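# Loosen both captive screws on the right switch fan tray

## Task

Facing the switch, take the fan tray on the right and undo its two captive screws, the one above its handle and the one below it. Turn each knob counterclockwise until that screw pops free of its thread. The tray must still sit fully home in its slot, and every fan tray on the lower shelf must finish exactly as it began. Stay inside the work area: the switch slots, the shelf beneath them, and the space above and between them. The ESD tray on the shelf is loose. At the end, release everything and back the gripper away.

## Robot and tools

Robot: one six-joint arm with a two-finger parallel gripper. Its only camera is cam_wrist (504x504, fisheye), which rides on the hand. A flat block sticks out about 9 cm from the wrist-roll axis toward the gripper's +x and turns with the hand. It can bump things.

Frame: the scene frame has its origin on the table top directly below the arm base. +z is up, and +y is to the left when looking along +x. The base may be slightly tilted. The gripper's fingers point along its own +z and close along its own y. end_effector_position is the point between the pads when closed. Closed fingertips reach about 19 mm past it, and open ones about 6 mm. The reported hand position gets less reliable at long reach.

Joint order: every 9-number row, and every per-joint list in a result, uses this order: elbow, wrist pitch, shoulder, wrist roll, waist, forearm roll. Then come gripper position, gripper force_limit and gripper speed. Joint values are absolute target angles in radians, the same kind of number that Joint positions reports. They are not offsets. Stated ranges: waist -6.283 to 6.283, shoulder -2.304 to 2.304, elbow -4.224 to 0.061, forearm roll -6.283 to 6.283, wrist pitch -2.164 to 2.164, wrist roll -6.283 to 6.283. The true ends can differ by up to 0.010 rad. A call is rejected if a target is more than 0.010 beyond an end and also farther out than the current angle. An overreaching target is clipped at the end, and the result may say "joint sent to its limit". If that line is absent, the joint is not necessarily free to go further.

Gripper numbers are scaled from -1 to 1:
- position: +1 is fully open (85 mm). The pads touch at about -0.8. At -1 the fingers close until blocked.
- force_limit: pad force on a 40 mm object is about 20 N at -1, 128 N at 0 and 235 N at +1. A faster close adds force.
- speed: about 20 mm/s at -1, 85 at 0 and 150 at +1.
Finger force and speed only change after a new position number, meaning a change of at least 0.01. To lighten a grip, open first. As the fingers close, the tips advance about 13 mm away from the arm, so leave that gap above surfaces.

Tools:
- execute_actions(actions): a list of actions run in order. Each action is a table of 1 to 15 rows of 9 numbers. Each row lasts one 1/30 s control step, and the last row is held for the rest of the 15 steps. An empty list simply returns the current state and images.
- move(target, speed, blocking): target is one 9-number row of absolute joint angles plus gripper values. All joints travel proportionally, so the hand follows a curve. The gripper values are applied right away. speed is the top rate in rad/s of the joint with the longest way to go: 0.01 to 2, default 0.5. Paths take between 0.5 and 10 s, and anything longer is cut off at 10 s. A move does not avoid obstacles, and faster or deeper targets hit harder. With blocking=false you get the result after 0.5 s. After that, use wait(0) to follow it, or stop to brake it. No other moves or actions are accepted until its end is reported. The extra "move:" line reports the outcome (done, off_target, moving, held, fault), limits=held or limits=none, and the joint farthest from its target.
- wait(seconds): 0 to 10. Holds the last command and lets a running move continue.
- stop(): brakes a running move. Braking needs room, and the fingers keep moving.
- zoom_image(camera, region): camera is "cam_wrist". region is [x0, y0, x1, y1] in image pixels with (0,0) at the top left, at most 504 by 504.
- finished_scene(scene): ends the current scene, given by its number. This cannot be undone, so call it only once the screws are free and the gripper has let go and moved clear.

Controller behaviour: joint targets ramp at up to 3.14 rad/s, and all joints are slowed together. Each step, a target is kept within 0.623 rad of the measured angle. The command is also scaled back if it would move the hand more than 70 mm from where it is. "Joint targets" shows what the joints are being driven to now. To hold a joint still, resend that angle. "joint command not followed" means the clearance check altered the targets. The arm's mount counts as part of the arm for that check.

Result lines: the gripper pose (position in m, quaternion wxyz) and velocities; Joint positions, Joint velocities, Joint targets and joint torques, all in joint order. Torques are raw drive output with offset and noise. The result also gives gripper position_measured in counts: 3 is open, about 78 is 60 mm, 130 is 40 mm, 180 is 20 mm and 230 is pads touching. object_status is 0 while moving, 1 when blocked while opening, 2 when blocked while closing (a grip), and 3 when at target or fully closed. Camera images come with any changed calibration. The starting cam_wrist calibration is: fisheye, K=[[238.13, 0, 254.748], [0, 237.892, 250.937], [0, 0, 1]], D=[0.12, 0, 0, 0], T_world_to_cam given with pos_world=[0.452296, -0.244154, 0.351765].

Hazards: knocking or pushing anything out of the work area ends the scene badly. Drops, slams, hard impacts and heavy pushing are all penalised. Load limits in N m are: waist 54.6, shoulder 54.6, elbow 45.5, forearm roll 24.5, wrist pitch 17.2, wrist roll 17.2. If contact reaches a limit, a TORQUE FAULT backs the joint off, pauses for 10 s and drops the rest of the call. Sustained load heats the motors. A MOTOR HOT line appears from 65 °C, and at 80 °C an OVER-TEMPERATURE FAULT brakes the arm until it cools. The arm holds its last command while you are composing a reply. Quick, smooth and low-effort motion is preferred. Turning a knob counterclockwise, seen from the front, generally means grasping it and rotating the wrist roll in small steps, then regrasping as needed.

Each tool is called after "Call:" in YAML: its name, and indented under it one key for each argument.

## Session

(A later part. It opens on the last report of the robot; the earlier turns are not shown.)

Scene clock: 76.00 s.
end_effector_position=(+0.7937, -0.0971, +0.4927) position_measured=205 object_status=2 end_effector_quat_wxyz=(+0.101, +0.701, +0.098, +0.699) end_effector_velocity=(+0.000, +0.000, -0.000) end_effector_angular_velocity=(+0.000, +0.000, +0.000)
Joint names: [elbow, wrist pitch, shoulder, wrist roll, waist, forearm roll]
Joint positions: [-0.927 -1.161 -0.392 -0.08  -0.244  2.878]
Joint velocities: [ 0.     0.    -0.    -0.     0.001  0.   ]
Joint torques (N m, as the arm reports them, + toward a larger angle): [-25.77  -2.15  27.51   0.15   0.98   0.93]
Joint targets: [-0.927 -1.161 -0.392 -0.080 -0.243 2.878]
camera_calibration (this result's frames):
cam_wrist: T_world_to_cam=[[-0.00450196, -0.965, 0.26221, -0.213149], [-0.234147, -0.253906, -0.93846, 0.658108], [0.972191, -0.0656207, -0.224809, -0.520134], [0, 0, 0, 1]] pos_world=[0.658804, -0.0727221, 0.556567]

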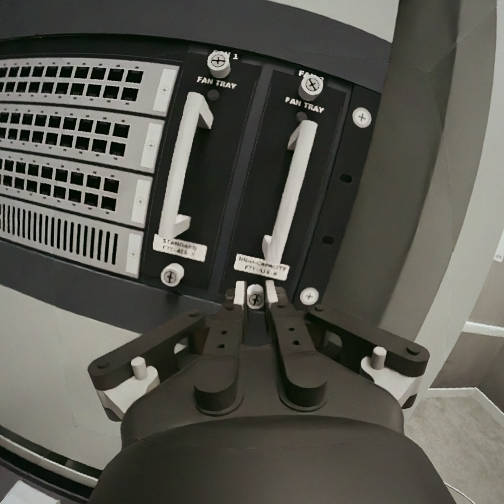

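Call:
execute_actions:
  actions:
    - [[-0.9272, -1.1614, -0.3916, -0.08, -0.2435, 2.8777, -0.4, -0.2, 0.5]]

Call:
move:
  target: [-0.7623, -1.2226, -0.2860, 2.0, -0.2745, 2.8509, -0.4, -0.2, 0.5]
  speed: 2.0

Call:
move:
  target: [-0.8452, -0.9169, -0.0390, 6.2, -0.3043, 2.7565, -0.4, -0.2, 0.5]
  speed: 2.0

Scene clock: 81.17 s.
end_effector_position=(+0.7937, -0.0971, +0.4927) position_measured=179 object_status=0 end_effector_quat_wxyz=(+0.101, +0.701, +0.098, +0.699) end_effector_velocity=(-0.000, +0.000, +0.000) end_effector_angular_velocity=(-0.000, -0.000, +0.001)
Joint names: [elbow, wrist pitch, shoulder, wrist roll, waist, forearm roll]
Joint positions: [-0.927 -1.161 -0.392 -0.08  -0.243  2.878]
Joint velocities: [ 0.    -0.001  0.    -0.     0.    -0.   ]
Joint torques (N m, as the arm reports them, + toward a larger angle): [-24.65  -2.14  27.94   0.07  -0.61   1.78]
Joint targets: [-0.927 -1.161 -0.392 -0.080 -0.243 2.878]
camera_calibration (this result's frames):
cam_wrist: T_world_to_cam=[[-0.00445497, -0.965, 0.262213, -0.213163], [-0.234206, -0.253915, -0.938443, 0.658127], [0.972177, -0.0655924, -0.224877, -0.520097], [0, 0, 0, 1]] pos_world=[0.658814, -0.0727078, 0.55655]

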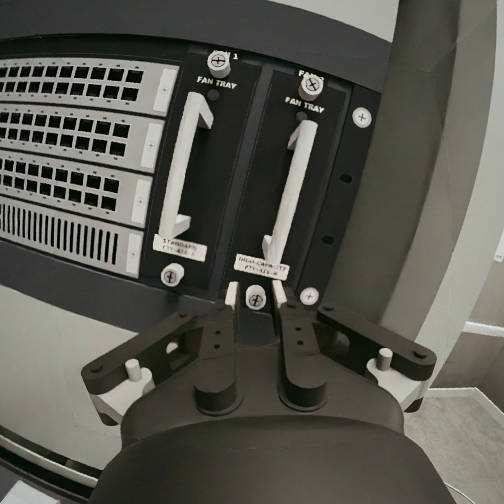

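Scene clock: 83.17 s.
end_effector_position=(+0.7350, -0.0962, +0.4929) position_measured=179 object_status=3 end_effector_quat_wxyz=(+0.552, -0.439, +0.555, -0.441) end_effector_velocity=(-0.000, -0.001, -0.000) end_effector_angular_velocity=(+0.002, +0.001, -0.002)
Joint names: [elbow, wrist pitch, shoulder, wrist roll, waist, forearm roll]
Joint positions: [-0.762 -1.223 -0.286  2.    -0.274  2.851]
Joint velocities: [ 0.     0.001  0.     0.002 -0.001  0.001]
Joint torques (N m, as the arm reports them, + toward a larger angle): [-24.47  -2.26  23.44  -0.03  -0.42   0.98]
Joint targets: [-0.762 -1.223 -0.286 2.000 -0.274 2.851]
move: done; limits=none; farthest joint: the waist, 0.000 radians from its target (0.031 radians at the start)
camera_calibration (this result's frames):
cam_wrist: T_world_to_cam=[[-0.000412372, 0.243, -0.970026, 0.50791], [-0.226746, 0.944738, 0.236761, 0.175348], [0.973954, 0.220047, 0.0547097, -0.574512], [0, 0, 0, 1]] pos_world=[0.599518, -0.16266, 0.482601]

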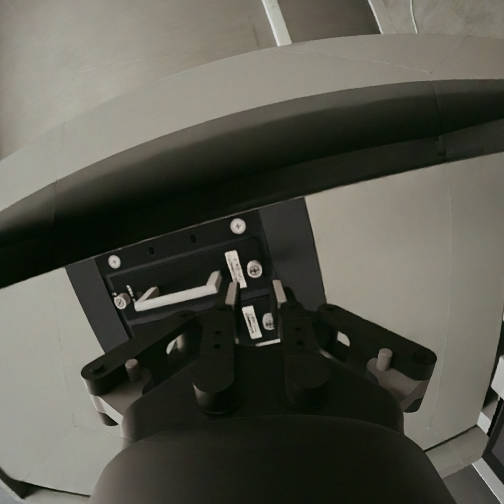

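Scene clock: 86.23 s.
end_effector_position=(+0.7352, -0.0954, +0.6327) position_measured=179 object_status=3 end_effector_quat_wxyz=(+0.151, +0.692, +0.149, +0.690) end_effector_velocity=(-0.000, -0.000, +0.001) end_effector_angular_velocity=(+0.003, -0.001, -0.001)
Joint names: [elbow, wrist pitch, shoulder, wrist roll, waist, forearm roll]
Joint positions: [-0.845 -0.917 -0.039  6.2   -0.304  2.757]
Joint velocities: [-0.    -0.001  0.     0.003 -0.001  0.   ]
Joint torques (N m, as the arm reports them, + toward a larger angle): [-29.74  -2.03  19.57   0.16   0.4    0.35]
Joint targets: [-0.845 -0.917 -0.039 6.200 -0.304 2.756]
move: done; limits=none; farthest joint: the waist, 0.000 radians from its target (0.030 radians at the start)
camera_calibration (this result's frames):
cam_wrist: T_world_to_cam=[[-0.00337303, -0.916911, 0.399077, -0.331373], [-0.234487, -0.387227, -0.891668, 0.734067], [0.972113, -0.0965859, -0.213698, -0.441535], [0, 0, 0, 1]] pos_world=[0.600233, -0.0622357, 0.692432]

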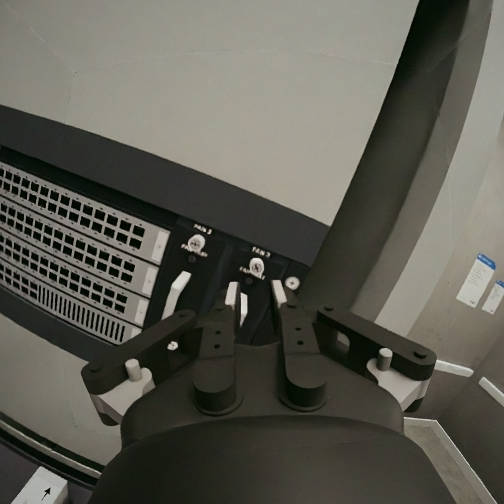

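Now approaching the upper screw's pre-grasp position.

Call:
move:
  target: [-0.9858, -0.8824, -0.1507, 6.2, -0.2756, 2.7838, -0.4, -0.2, 0.5]
  speed: 0.3

Call:
zoom_image:
  camera: "cam_wrist"
  region: [170, 200, 340, 330]

Scene clock: 87.37 s.
end_effector_position=(+0.7858, -0.0971, +0.6351) position_measured=179 object_status=3 end_effector_quat_wxyz=(+0.147, +0.693, +0.144, +0.691) end_effector_velocity=(+0.001, +0.000, -0.000) end_effector_angular_velocity=(-0.001, +0.000, +0.000)
Joint names: [elbow, wrist pitch, shoulder, wrist roll, waist, forearm roll]
Joint positions: [-0.985 -0.882 -0.15   6.2   -0.276  2.784]
Joint velocities: [-0.003  0.    -0.003 -0.001  0.001  0.001]
Joint torques (N m, as the arm reports them, + toward a larger angle): [-30.21  -2.12  24.21   0.19   0.93   1.48]
Joint targets: [-0.986 -0.882 -0.151 6.200 -0.276 2.784]
move: done; limits=none; farthest joint: the waist, 0.000 radians from its target (0.029 radians at the start)
camera_calibration (this result's frames):
cam_wrist: T_world_to_cam=[[-0.00386838, -0.92166, 0.38798, -0.326722], [-0.23436, -0.376342, -0.896349, 0.751392], [0.972142, -0.0943944, -0.214544, -0.489705], [0, 0, 0, 1]] pos_world=[0.650895, -0.064572, 0.695208]

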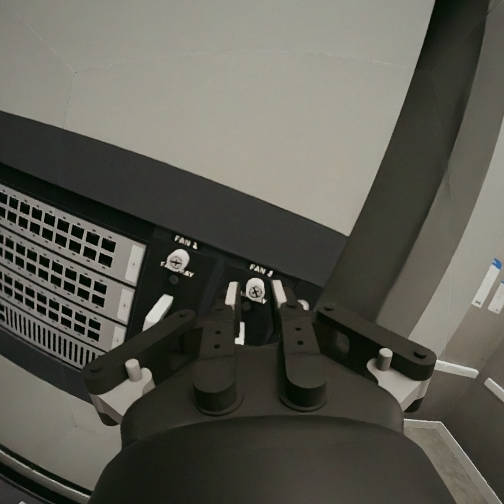

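Region (170, 200, 340, 330) of cam_wrist's 504x504 image, scaled by 2.965, with more detail than that image has; it fills the top 385 rows of this view, and the rest is white.

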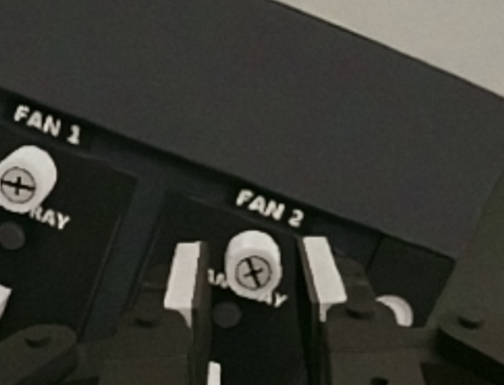

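Call:
move:
  target: [-1.0144, -0.8741, -0.1726, 6.27, -0.2677, 2.7916, -0.4, -0.2, 0.5]
  speed: 0.15

Call:
zoom_image:
  camera: "cam_wrist"
  region: [170, 200, 340, 330]

Scene clock: 88.93 s.
end_effector_position=(+0.7963, -0.0960, +0.6353) position_measured=179 object_status=3 end_effector_quat_wxyz=(+0.122, +0.698, +0.119, +0.696) end_effector_velocity=(+0.000, -0.000, +0.000) end_effector_angular_velocity=(+0.001, -0.000, -0.000)
Joint names: [elbow, wrist pitch, shoulder, wrist roll, waist, forearm roll]
Joint positions: [-1.014 -0.874 -0.173  6.27  -0.268  2.792]
Joint velocities: [-0.001 -0.    -0.001  0.002 -0.001 -0.001]
Joint torques (N m, as the arm reports them, + toward a larger angle): [-29.97  -2.26  23.84   0.16  -0.35   1.31]
Joint targets: [-1.014 -0.874 -0.173 6.270 -0.268 2.792]
move: done; limits=none; farthest joint: the waist, 0.000 radians from its target (0.008 radians at the start)
camera_calibration (this result's frames):
cam_wrist: T_world_to_cam=[[-0.00395827, -0.947794, 0.31886, -0.284286], [-0.234069, -0.309126, -0.921766, 0.776767], [0.972212, -0.0782839, -0.220626, -0.494358], [0, 0, 0, 1]] pos_world=[0.661313, -0.0680264, 0.697576]

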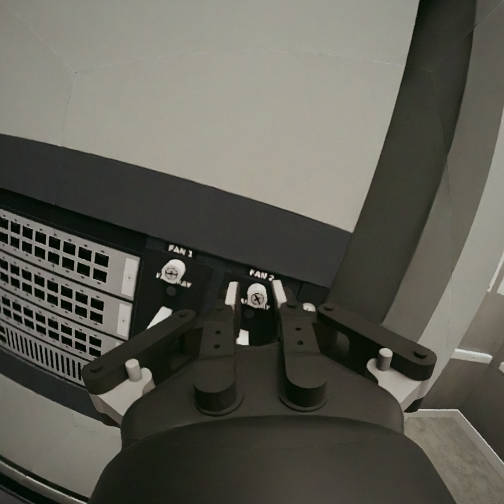

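Region (170, 200, 340, 330) of cam_wrist's 504x504 image, scaled by 2.965, with more detail than that image has; it fills the top 385 rows of this view, and the rest is white.

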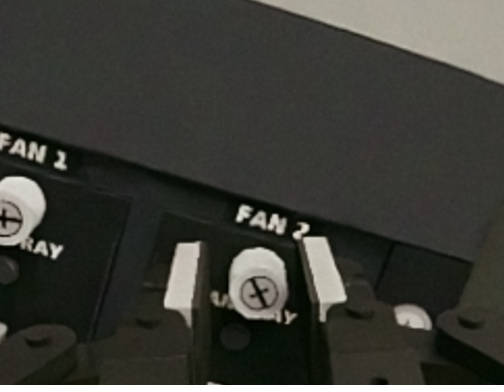

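Call:
execute_actions:
  actions:
    - [[-1.0151, -0.8740, -0.1728, 6.27, -0.2691, 2.7898, -0.4, -0.2, 0.5], [-1.0151, -0.8740, -0.1728, 6.27, -0.2691, 2.7898, -0.4, -0.2, 0.5], [-1.0151, -0.8740, -0.1728, 6.27, -0.2691, 2.7898, -0.4, -0.2, 0.5], [-1.0151, -0.8740, -0.1728, 6.27, -0.2691, 2.7898, -0.4, -0.2, 0.5], [-1.0151, -0.8740, -0.1728, 6.27, -0.2691, 2.7898, -0.4, -0.2, 0.5], [-1.0151, -0.8740, -0.1728, 6.27, -0.2691, 2.7898, -0.4, -0.2, 0.5], [-1.0151, -0.8740, -0.1728, 6.27, -0.2691, 2.7898, -0.4, -0.2, 0.5], [-1.0151, -0.8740, -0.1728, 6.27, -0.2691, 2.7898, -0.4, -0.2, 0.5], [-1.0151, -0.8740, -0.1728, 6.27, -0.2691, 2.7898, -0.4, -0.2, 0.5], [-1.0151, -0.8740, -0.1728, 6.27, -0.2691, 2.7898, -0.4, -0.2, 0.5], [-1.0151, -0.8740, -0.1728, 6.27, -0.2691, 2.7898, -1, -0.2, 0.3]]
    - [[-1.0151, -0.8740, -0.1728, 6.27, -0.2691, 2.7898, -1, -0.2, 0.3]]

Scene clock: 91.23 s.
end_effector_position=(+0.7962, -0.0969, +0.6356) position_measured=205 object_status=2 end_effector_quat_wxyz=(+0.122, +0.697, +0.119, +0.696) end_effector_velocity=(+0.000, +0.001, -0.000) end_effector_angular_velocity=(+0.001, +0.000, +0.002)
Joint names: [elbow, wrist pitch, shoulder, wrist roll, waist, forearm roll]
Joint positions: [-1.015 -0.874 -0.173  6.27  -0.269  2.79 ]
Joint velocities: [-0.001  0.001 -0.     0.001  0.002 -0.001]
Joint torques (N m, as the arm reports them, + toward a larger angle): [-31.4   -2.01  21.61   0.19   5.12  -0.99]
Joint targets: [-1.015 -0.874 -0.173 6.270 -0.269 2.790]
camera_calibration (this result's frames):
cam_wrist: T_world_to_cam=[[-0.00439443, -0.947413, 0.319984, -0.285563], [-0.234025, -0.310127, -0.921441, 0.776448], [0.972221, -0.0789335, -0.220356, -0.494557], [0, 0, 0, 1]] pos_world=[0.661272, -0.0687855, 0.697848]

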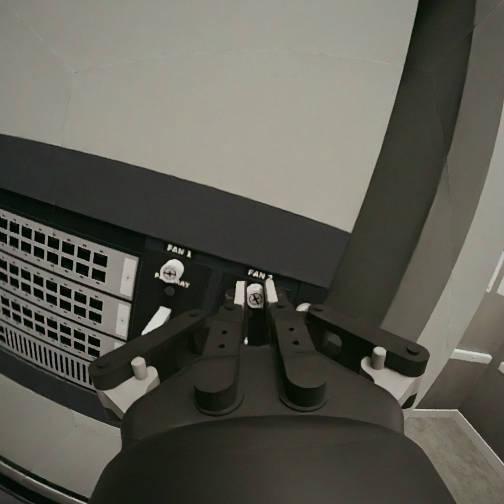

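Call:
execute_actions:
  actions:
    - [[-1.0148, -0.8743, -0.1726, -6.27, -0.2698, 2.7890, -1, -0.2, 0.3]]
    - [[-1.0142, -0.8745, -0.1722, -6.27, -0.2699, 2.7889, -1, -0.2, 0.3]]
    - [[-1.0137, -0.8746, -0.1717, -6.27, -0.2700, 2.7888, -1, -0.2, 0.3]]
    - [[-1.0132, -0.8747, -0.1713, -6.27, -0.2701, 2.7887, -1, -0.2, 0.3]]
    - [[-1.0126, -0.8749, -0.1709, -6.27, -0.2702, 2.7886, -1, -0.2, 0.3]]
    - [[-1.0121, -0.8750, -0.1705, -6.27, -0.2703, 2.7885, -1, -0.2, 0.3]]
    - [[-1.0116, -0.8751, -0.1700, -6.27, -0.2705, 2.7884, -1, -0.2, 0.3]]
    - [[-1.0111, -0.8752, -0.1696, -6.27, -0.2706, 2.7883, -1, -0.2, 0.3]]
    - [[-1.0105, -0.8754, -0.1692, -6.27, -0.2707, 2.7882, -1, -0.2, 0.3]]
    - [[-1.0105, -0.8754, -0.1692, -6.27, -0.2707, 2.7882, -1, -0.2, 0.3]]

Call:
zoom_image:
  camera: "cam_wrist"
  region: [170, 200, 340, 330]

Scene clock: 96.87 s.
end_effector_position=(+0.7946, -0.0969, +0.6358) position_measured=205 object_status=2 end_effector_quat_wxyz=(+0.113, +0.699, +0.110, +0.698) end_effector_velocity=(-0.000, -0.001, -0.000) end_effector_angular_velocity=(-0.014, +0.001, -0.001)
Joint names: [elbow, wrist pitch, shoulder, wrist roll, waist, forearm roll]
Joint positions: [-1.011 -0.876 -0.169 -6.269 -0.271  2.788]
Joint velocities: [-0.     0.001 -0.    -0.014 -0.001 -0.   ]
Joint torques (N m, as the arm reports them, + toward a larger angle): [-27.23  -2.96  29.98   0.08   1.6    0.02]
Joint targets: [-1.011 -0.875 -0.169 -6.270 -0.271 2.788]
camera_calibration (this result's frames):
cam_wrist: T_world_to_cam=[[-0.00403667, -0.955619, 0.294577, -0.270566], [-0.23333, -0.285548, -0.929526, 0.783208], [0.972389, -0.072486, -0.221822, -0.491502], [0, 0, 0, 1]] pos_world=[0.659585, -0.0705416, 0.698689]

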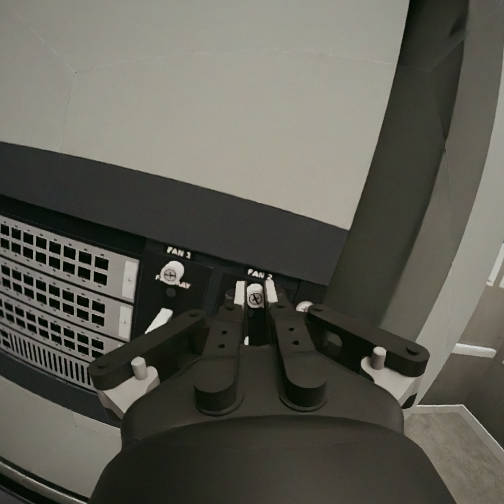

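Region (170, 200, 340, 330) of cam_wrist's 504x504 image, scaled by 2.965, with more detail than that image has; it fills the top 385 rows of this view, and the rest is white.

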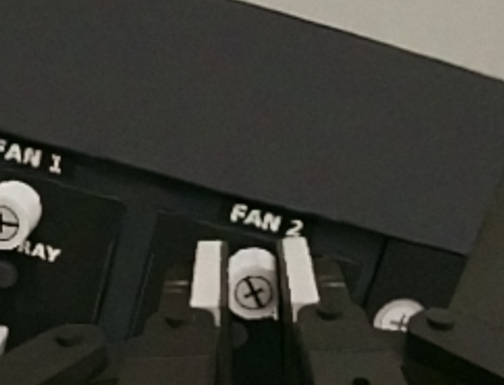

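Call:
execute_actions:
  actions:
    - [[-1.0105, -0.8754, -0.1692, -6.27, -0.2707, 2.7882, -0.4, -0.2, 0.5], [-1.0105, -0.8754, -0.1692, -6.27, -0.2707, 2.7882, -0.4, -0.2, 0.5], [-1.0105, -0.8754, -0.1692, -6.27, -0.2707, 2.7882, -0.4, -0.2, 0.5], [-1.0105, -0.8754, -0.1692, -6.27, -0.2707, 2.7882, -0.4, -0.2, 0.5], [-1.0105, -0.8754, -0.1692, -6.27, -0.2707, 2.7882, -0.4, -0.2, 0.5], [-1.0105, -0.8754, -0.1692, -6.27, -0.2707, 2.7882, -0.4, -0.2, 0.5], [-1.0105, -0.8754, -0.1692, -6.27, -0.2707, 2.7882, -0.4, -0.2, 0.5], [-1.0105, -0.8754, -0.1692, -6.27, -0.2707, 2.7882, -0.4, -0.2, 0.5], [-1.0105, -0.8754, -0.1692, 6.27, -0.2707, 2.7882, -0.4, -0.2, 0.5]]
    - [[-1.0105, -0.8754, -0.1692, 6.27, -0.2707, 2.7882, -0.4, -0.2, 0.5]]
    - [[-1.0105, -0.8754, -0.1692, 6.27, -0.2707, 2.7882, -0.4, -0.2, 0.5]]
    - [[-1.0105, -0.8754, -0.1692, 6.27, -0.2707, 2.7882, -0.4, -0.2, 0.5]]
    - [[-1.0105, -0.8754, -0.1692, 6.27, -0.2707, 2.7882, -0.4, -0.2, 0.5]]
    - [[-1.0105, -0.8754, -0.1692, 6.27, -0.2707, 2.7882, -0.4, -0.2, 0.5]]
    - [[-1.0105, -0.8754, -0.1692, 6.27, -0.2707, 2.7882, -0.4, -0.2, 0.5]]
    - [[-1.0105, -0.8754, -0.1692, 6.27, -0.2707, 2.7882, -0.4, -0.2, 0.5]]
    - [[-1.0105, -0.8754, -0.1692, 6.27, -0.2707, 2.7882, -0.4, -0.2, 0.5]]
    - [[-1.0105, -0.8754, -0.1692, 6.27, -0.2707, 2.7882, -0.4, -0.2, 0.5]]
    - [[-1.0105, -0.8754, -0.1692, 6.27, -0.2707, 2.7882, -0.4, -0.2, 0.5], [-1.0105, -0.8754, -0.1692, 6.27, -0.2707, 2.7882, -0.4, -0.2, 0.5], [-1.0105, -0.8754, -0.1692, 6.27, -0.2707, 2.7882, -0.4, -0.2, 0.5], [-1.0105, -0.8754, -0.1692, 6.27, -0.2707, 2.7882, -0.4, -0.2, 0.5], [-1.0105, -0.8754, -0.1692, 6.27, -0.2707, 2.7882, -0.4, -0.2, 0.5], [-1.0105, -0.8754, -0.1692, 6.27, -0.2707, 2.7882, -0.4, -0.2, 0.5], [-1.0105, -0.8754, -0.1692, 6.27, -0.2707, 2.7882, -0.4, -0.2, 0.5], [-1.0105, -0.8754, -0.1692, 6.27, -0.2707, 2.7882, -0.4, -0.2, 0.5], [-1.0105, -0.8754, -0.1692, 6.27, -0.2707, 2.7882, -1, -0.2, 0.3]]
    - [[-1.0105, -0.8754, -0.1692, 6.27, -0.2707, 2.7882, -1, -0.2, 0.3]]

Scene clock: 104.20 s.
end_effector_position=(+0.7945, -0.0971, +0.6356) position_measured=205 object_status=2 end_effector_quat_wxyz=(+0.123, +0.697, +0.119, +0.696) end_effector_velocity=(+0.000, +0.000, -0.000) end_effector_angular_velocity=(+0.000, +0.000, -0.000)
Joint names: [elbow, wrist pitch, shoulder, wrist roll, waist, forearm roll]
Joint positions: [-1.01  -0.875 -0.169  6.27  -0.271  2.788]
Joint velocities: [-0.     0.001 -0.    -0.     0.     0.001]
Joint torques (N m, as the arm reports them, + toward a larger angle): [-32.61  -1.88  22.33   0.15   1.27   0.16]
Joint targets: [-1.011 -0.875 -0.169 6.270 -0.271 2.788]
camera_calibration (this result's frames):
cam_wrist: T_world_to_cam=[[-0.00416438, -0.947094, 0.32093, -0.286485], [-0.233977, -0.311102, -0.921125, 0.775651], [0.972233, -0.0789262, -0.220303, -0.492975], [0, 0, 0, 1]] pos_world=[0.659578, -0.0689301, 0.697809]

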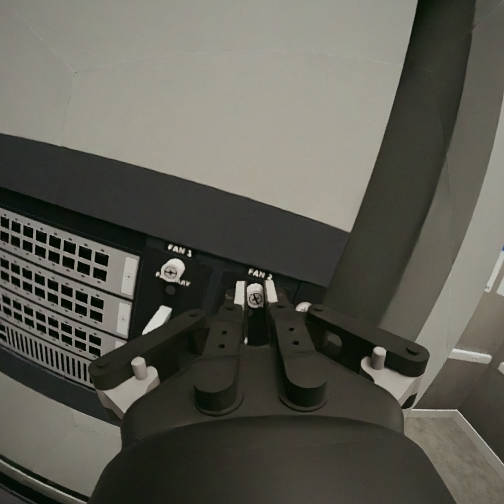

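Call:
execute_actions:
  actions:
    - [[-1.0100, -0.8755, -0.1688, -6.27, -0.2708, 2.7881, -1, -0.2, 0.3]]
    - [[-1.0096, -0.8756, -0.1685, -6.27, -0.2709, 2.7880, -1, -0.2, 0.3]]
    - [[-1.0091, -0.8758, -0.1681, -6.27, -0.2710, 2.7879, -1, -0.2, 0.3]]
    - [[-1.0086, -0.8759, -0.1677, -6.27, -0.2711, 2.7878, -1, -0.2, 0.3]]
    - [[-1.0082, -0.8760, -0.1674, -6.27, -0.2712, 2.7878, -1, -0.2, 0.3]]
    - [[-1.0077, -0.8761, -0.1670, -6.27, -0.2713, 2.7877, -1, -0.2, 0.3]]
    - [[-1.0072, -0.8762, -0.1666, -6.27, -0.2714, 2.7876, -1, -0.2, 0.3]]
    - [[-1.0067, -0.8764, -0.1662, -6.27, -0.2715, 2.7875, -1, -0.2, 0.3]]
    - [[-1.0063, -0.8765, -0.1659, -6.27, -0.2716, 2.7874, -1, -0.2, 0.3]]
    - [[-1.0063, -0.8765, -0.1659, -6.27, -0.2716, 2.7874, -1, -0.2, 0.3]]

Call:
execute_actions:
  actions:
    - [[-1.0063, -0.8765, -0.1659, -6.27, -0.2716, 2.7874, -0.4, -0.2, 0.5]]

Call:
zoom_image:
  camera: "cam_wrist"
  region: [170, 200, 340, 330]

Scene clock: 109.87 s.
end_effector_position=(+0.7931, -0.0970, +0.6358) position_measured=205 object_status=2 end_effector_quat_wxyz=(+0.113, +0.699, +0.110, +0.698) end_effector_velocity=(+0.000, +0.000, -0.001) end_effector_angular_velocity=(-0.015, +0.002, -0.000)
Joint names: [elbow, wrist pitch, shoulder, wrist roll, waist, forearm roll]
Joint positions: [-1.006 -0.877 -0.166 -6.269 -0.272  2.787]
Joint velocities: [-0.     0.002 -0.    -0.015  0.001  0.   ]
Joint torques (N m, as the arm reports them, + toward a larger angle): [-31.64  -2.42  24.32   0.09  -0.01   1.16]
Joint targets: [-1.006 -0.876 -0.166 -6.270 -0.272 2.787]
camera_calibration (this result's frames):
cam_wrist: T_world_to_cam=[[-0.004155, -0.955518, 0.294905, -0.270758], [-0.233469, -0.28583, -0.929405, 0.782811], [0.972355, -0.0727128, -0.221896, -0.490017], [0, 0, 0, 1]] pos_world=[0.658108, -0.0705935, 0.698663]

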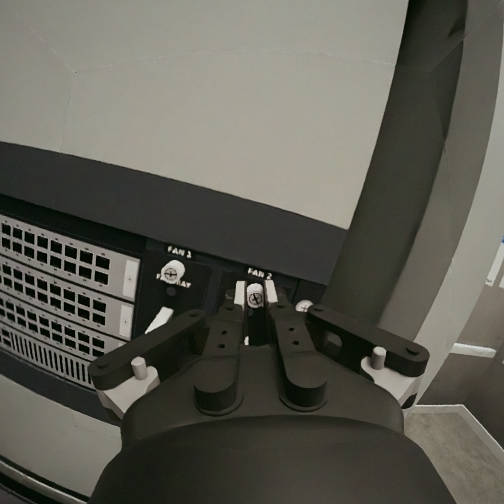

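Scene clock: 110.37 s.
end_effector_position=(+0.7931, -0.0971, +0.6356) position_measured=179 object_status=0 end_effector_quat_wxyz=(+0.114, +0.699, +0.110, +0.698) end_effector_velocity=(+0.000, +0.000, -0.000) end_effector_angular_velocity=(-0.001, +0.001, +0.001)
Joint names: [elbow, wrist pitch, shoulder, wrist roll, waist, forearm roll]
Joint positions: [-1.006 -0.877 -0.166 -6.27  -0.272  2.787]
Joint velocities: [ 0.     0.     0.    -0.001  0.001 -0.   ]
Joint torques (N m, as the arm reports them, + toward a larger angle): [-29.73  -2.11  23.7    0.1    1.46   1.27]
Joint targets: [-1.006 -0.876 -0.166 -6.270 -0.272 2.787]
camera_calibration (this result's frames):
cam_wrist: T_world_to_cam=[[-0.00419057, -0.955112, 0.296214, -0.271539], [-0.233774, -0.287073, -0.928945, 0.782513], [0.972282, -0.07314, -0.222077, -0.489914], [0, 0, 0, 1]] pos_world=[0.658128, -0.0705438, 0.698547]

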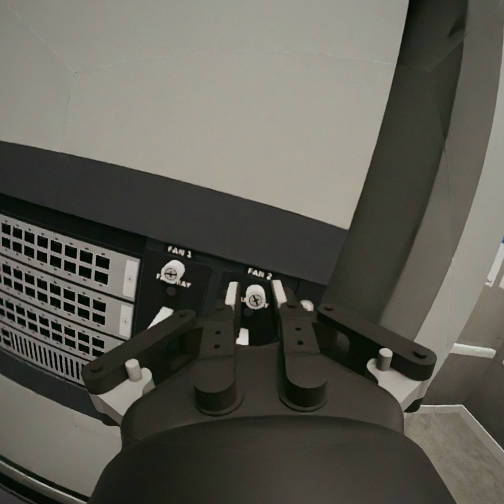

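Region (170, 200, 340, 330) of cam_wrist's 504x504 image, scaled by 2.965, with more detail than that image has; it fills the top 385 rows of this view, and the rest is white.

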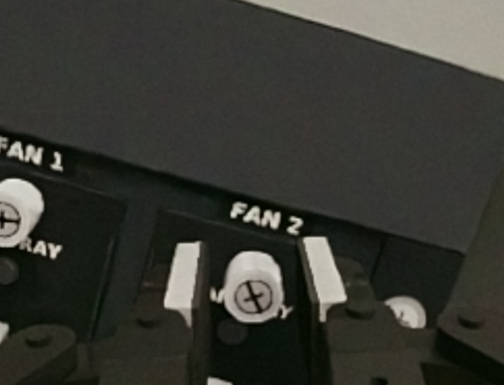

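Call:
move:
  target: [-0.725, -0.9455, 0.0575, -6.27, -0.329, 2.733, -0.4, -0.2, 0.5]
  speed: 0.6

Call:
zoom_image:
  camera: "cam_wrist"
  region: [140, 180, 340, 330]

Scene clock: 111.80 s.
end_effector_position=(+0.6913, -0.0918, +0.6272) position_measured=179 object_status=3 end_effector_quat_wxyz=(+0.121, +0.698, +0.119, +0.696) end_effector_velocity=(-0.001, +0.000, +0.000) end_effector_angular_velocity=(-0.001, -0.001, +0.001)
Joint names: [elbow, wrist pitch, shoulder, wrist roll, waist, forearm roll]
Joint positions: [-0.725 -0.945  0.057 -6.27  -0.329  2.733]
Joint velocities: [ 0.002 -0.001  0.002  0.    -0.    -0.001]
Joint torques (N m, as the arm reports them, + toward a larger angle): [-29.31  -2.06  18.34   0.02   1.16   1.25]
Joint targets: [-0.725 -0.945 0.058 -6.270 -0.329 2.733]
move: done; limits=none; farthest joint: the waist, 0.000 radians from its target (0.057 radians at the start)
camera_calibration (this result's frames):
cam_wrist: T_world_to_cam=[[-0.00289025, -0.948185, 0.317706, -0.278194], [-0.234201, -0.308229, -0.922033, 0.746433], [0.972184, -0.077072, -0.221175, -0.393249], [0, 0, 0, 1]] pos_world=[0.556322, -0.0640154, 0.689642]

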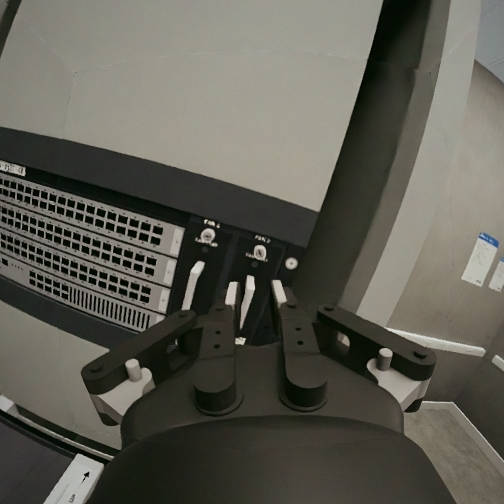

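Region (140, 180, 340, 330) of cam_wrist's 504x504 image, scaled by 2.520, with more detail than that image has; it fills the top 378 rows of this view, and the rest is white.

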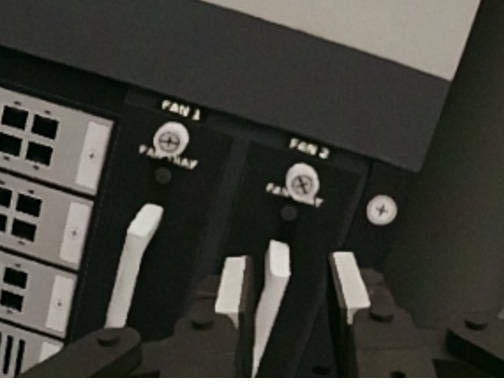

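Both screws have sprung out, the tray is still seated and the arm is clear. Ending scene 1.

Call:
finished_scene:
  scene: 1

The scene is finished: the task was done.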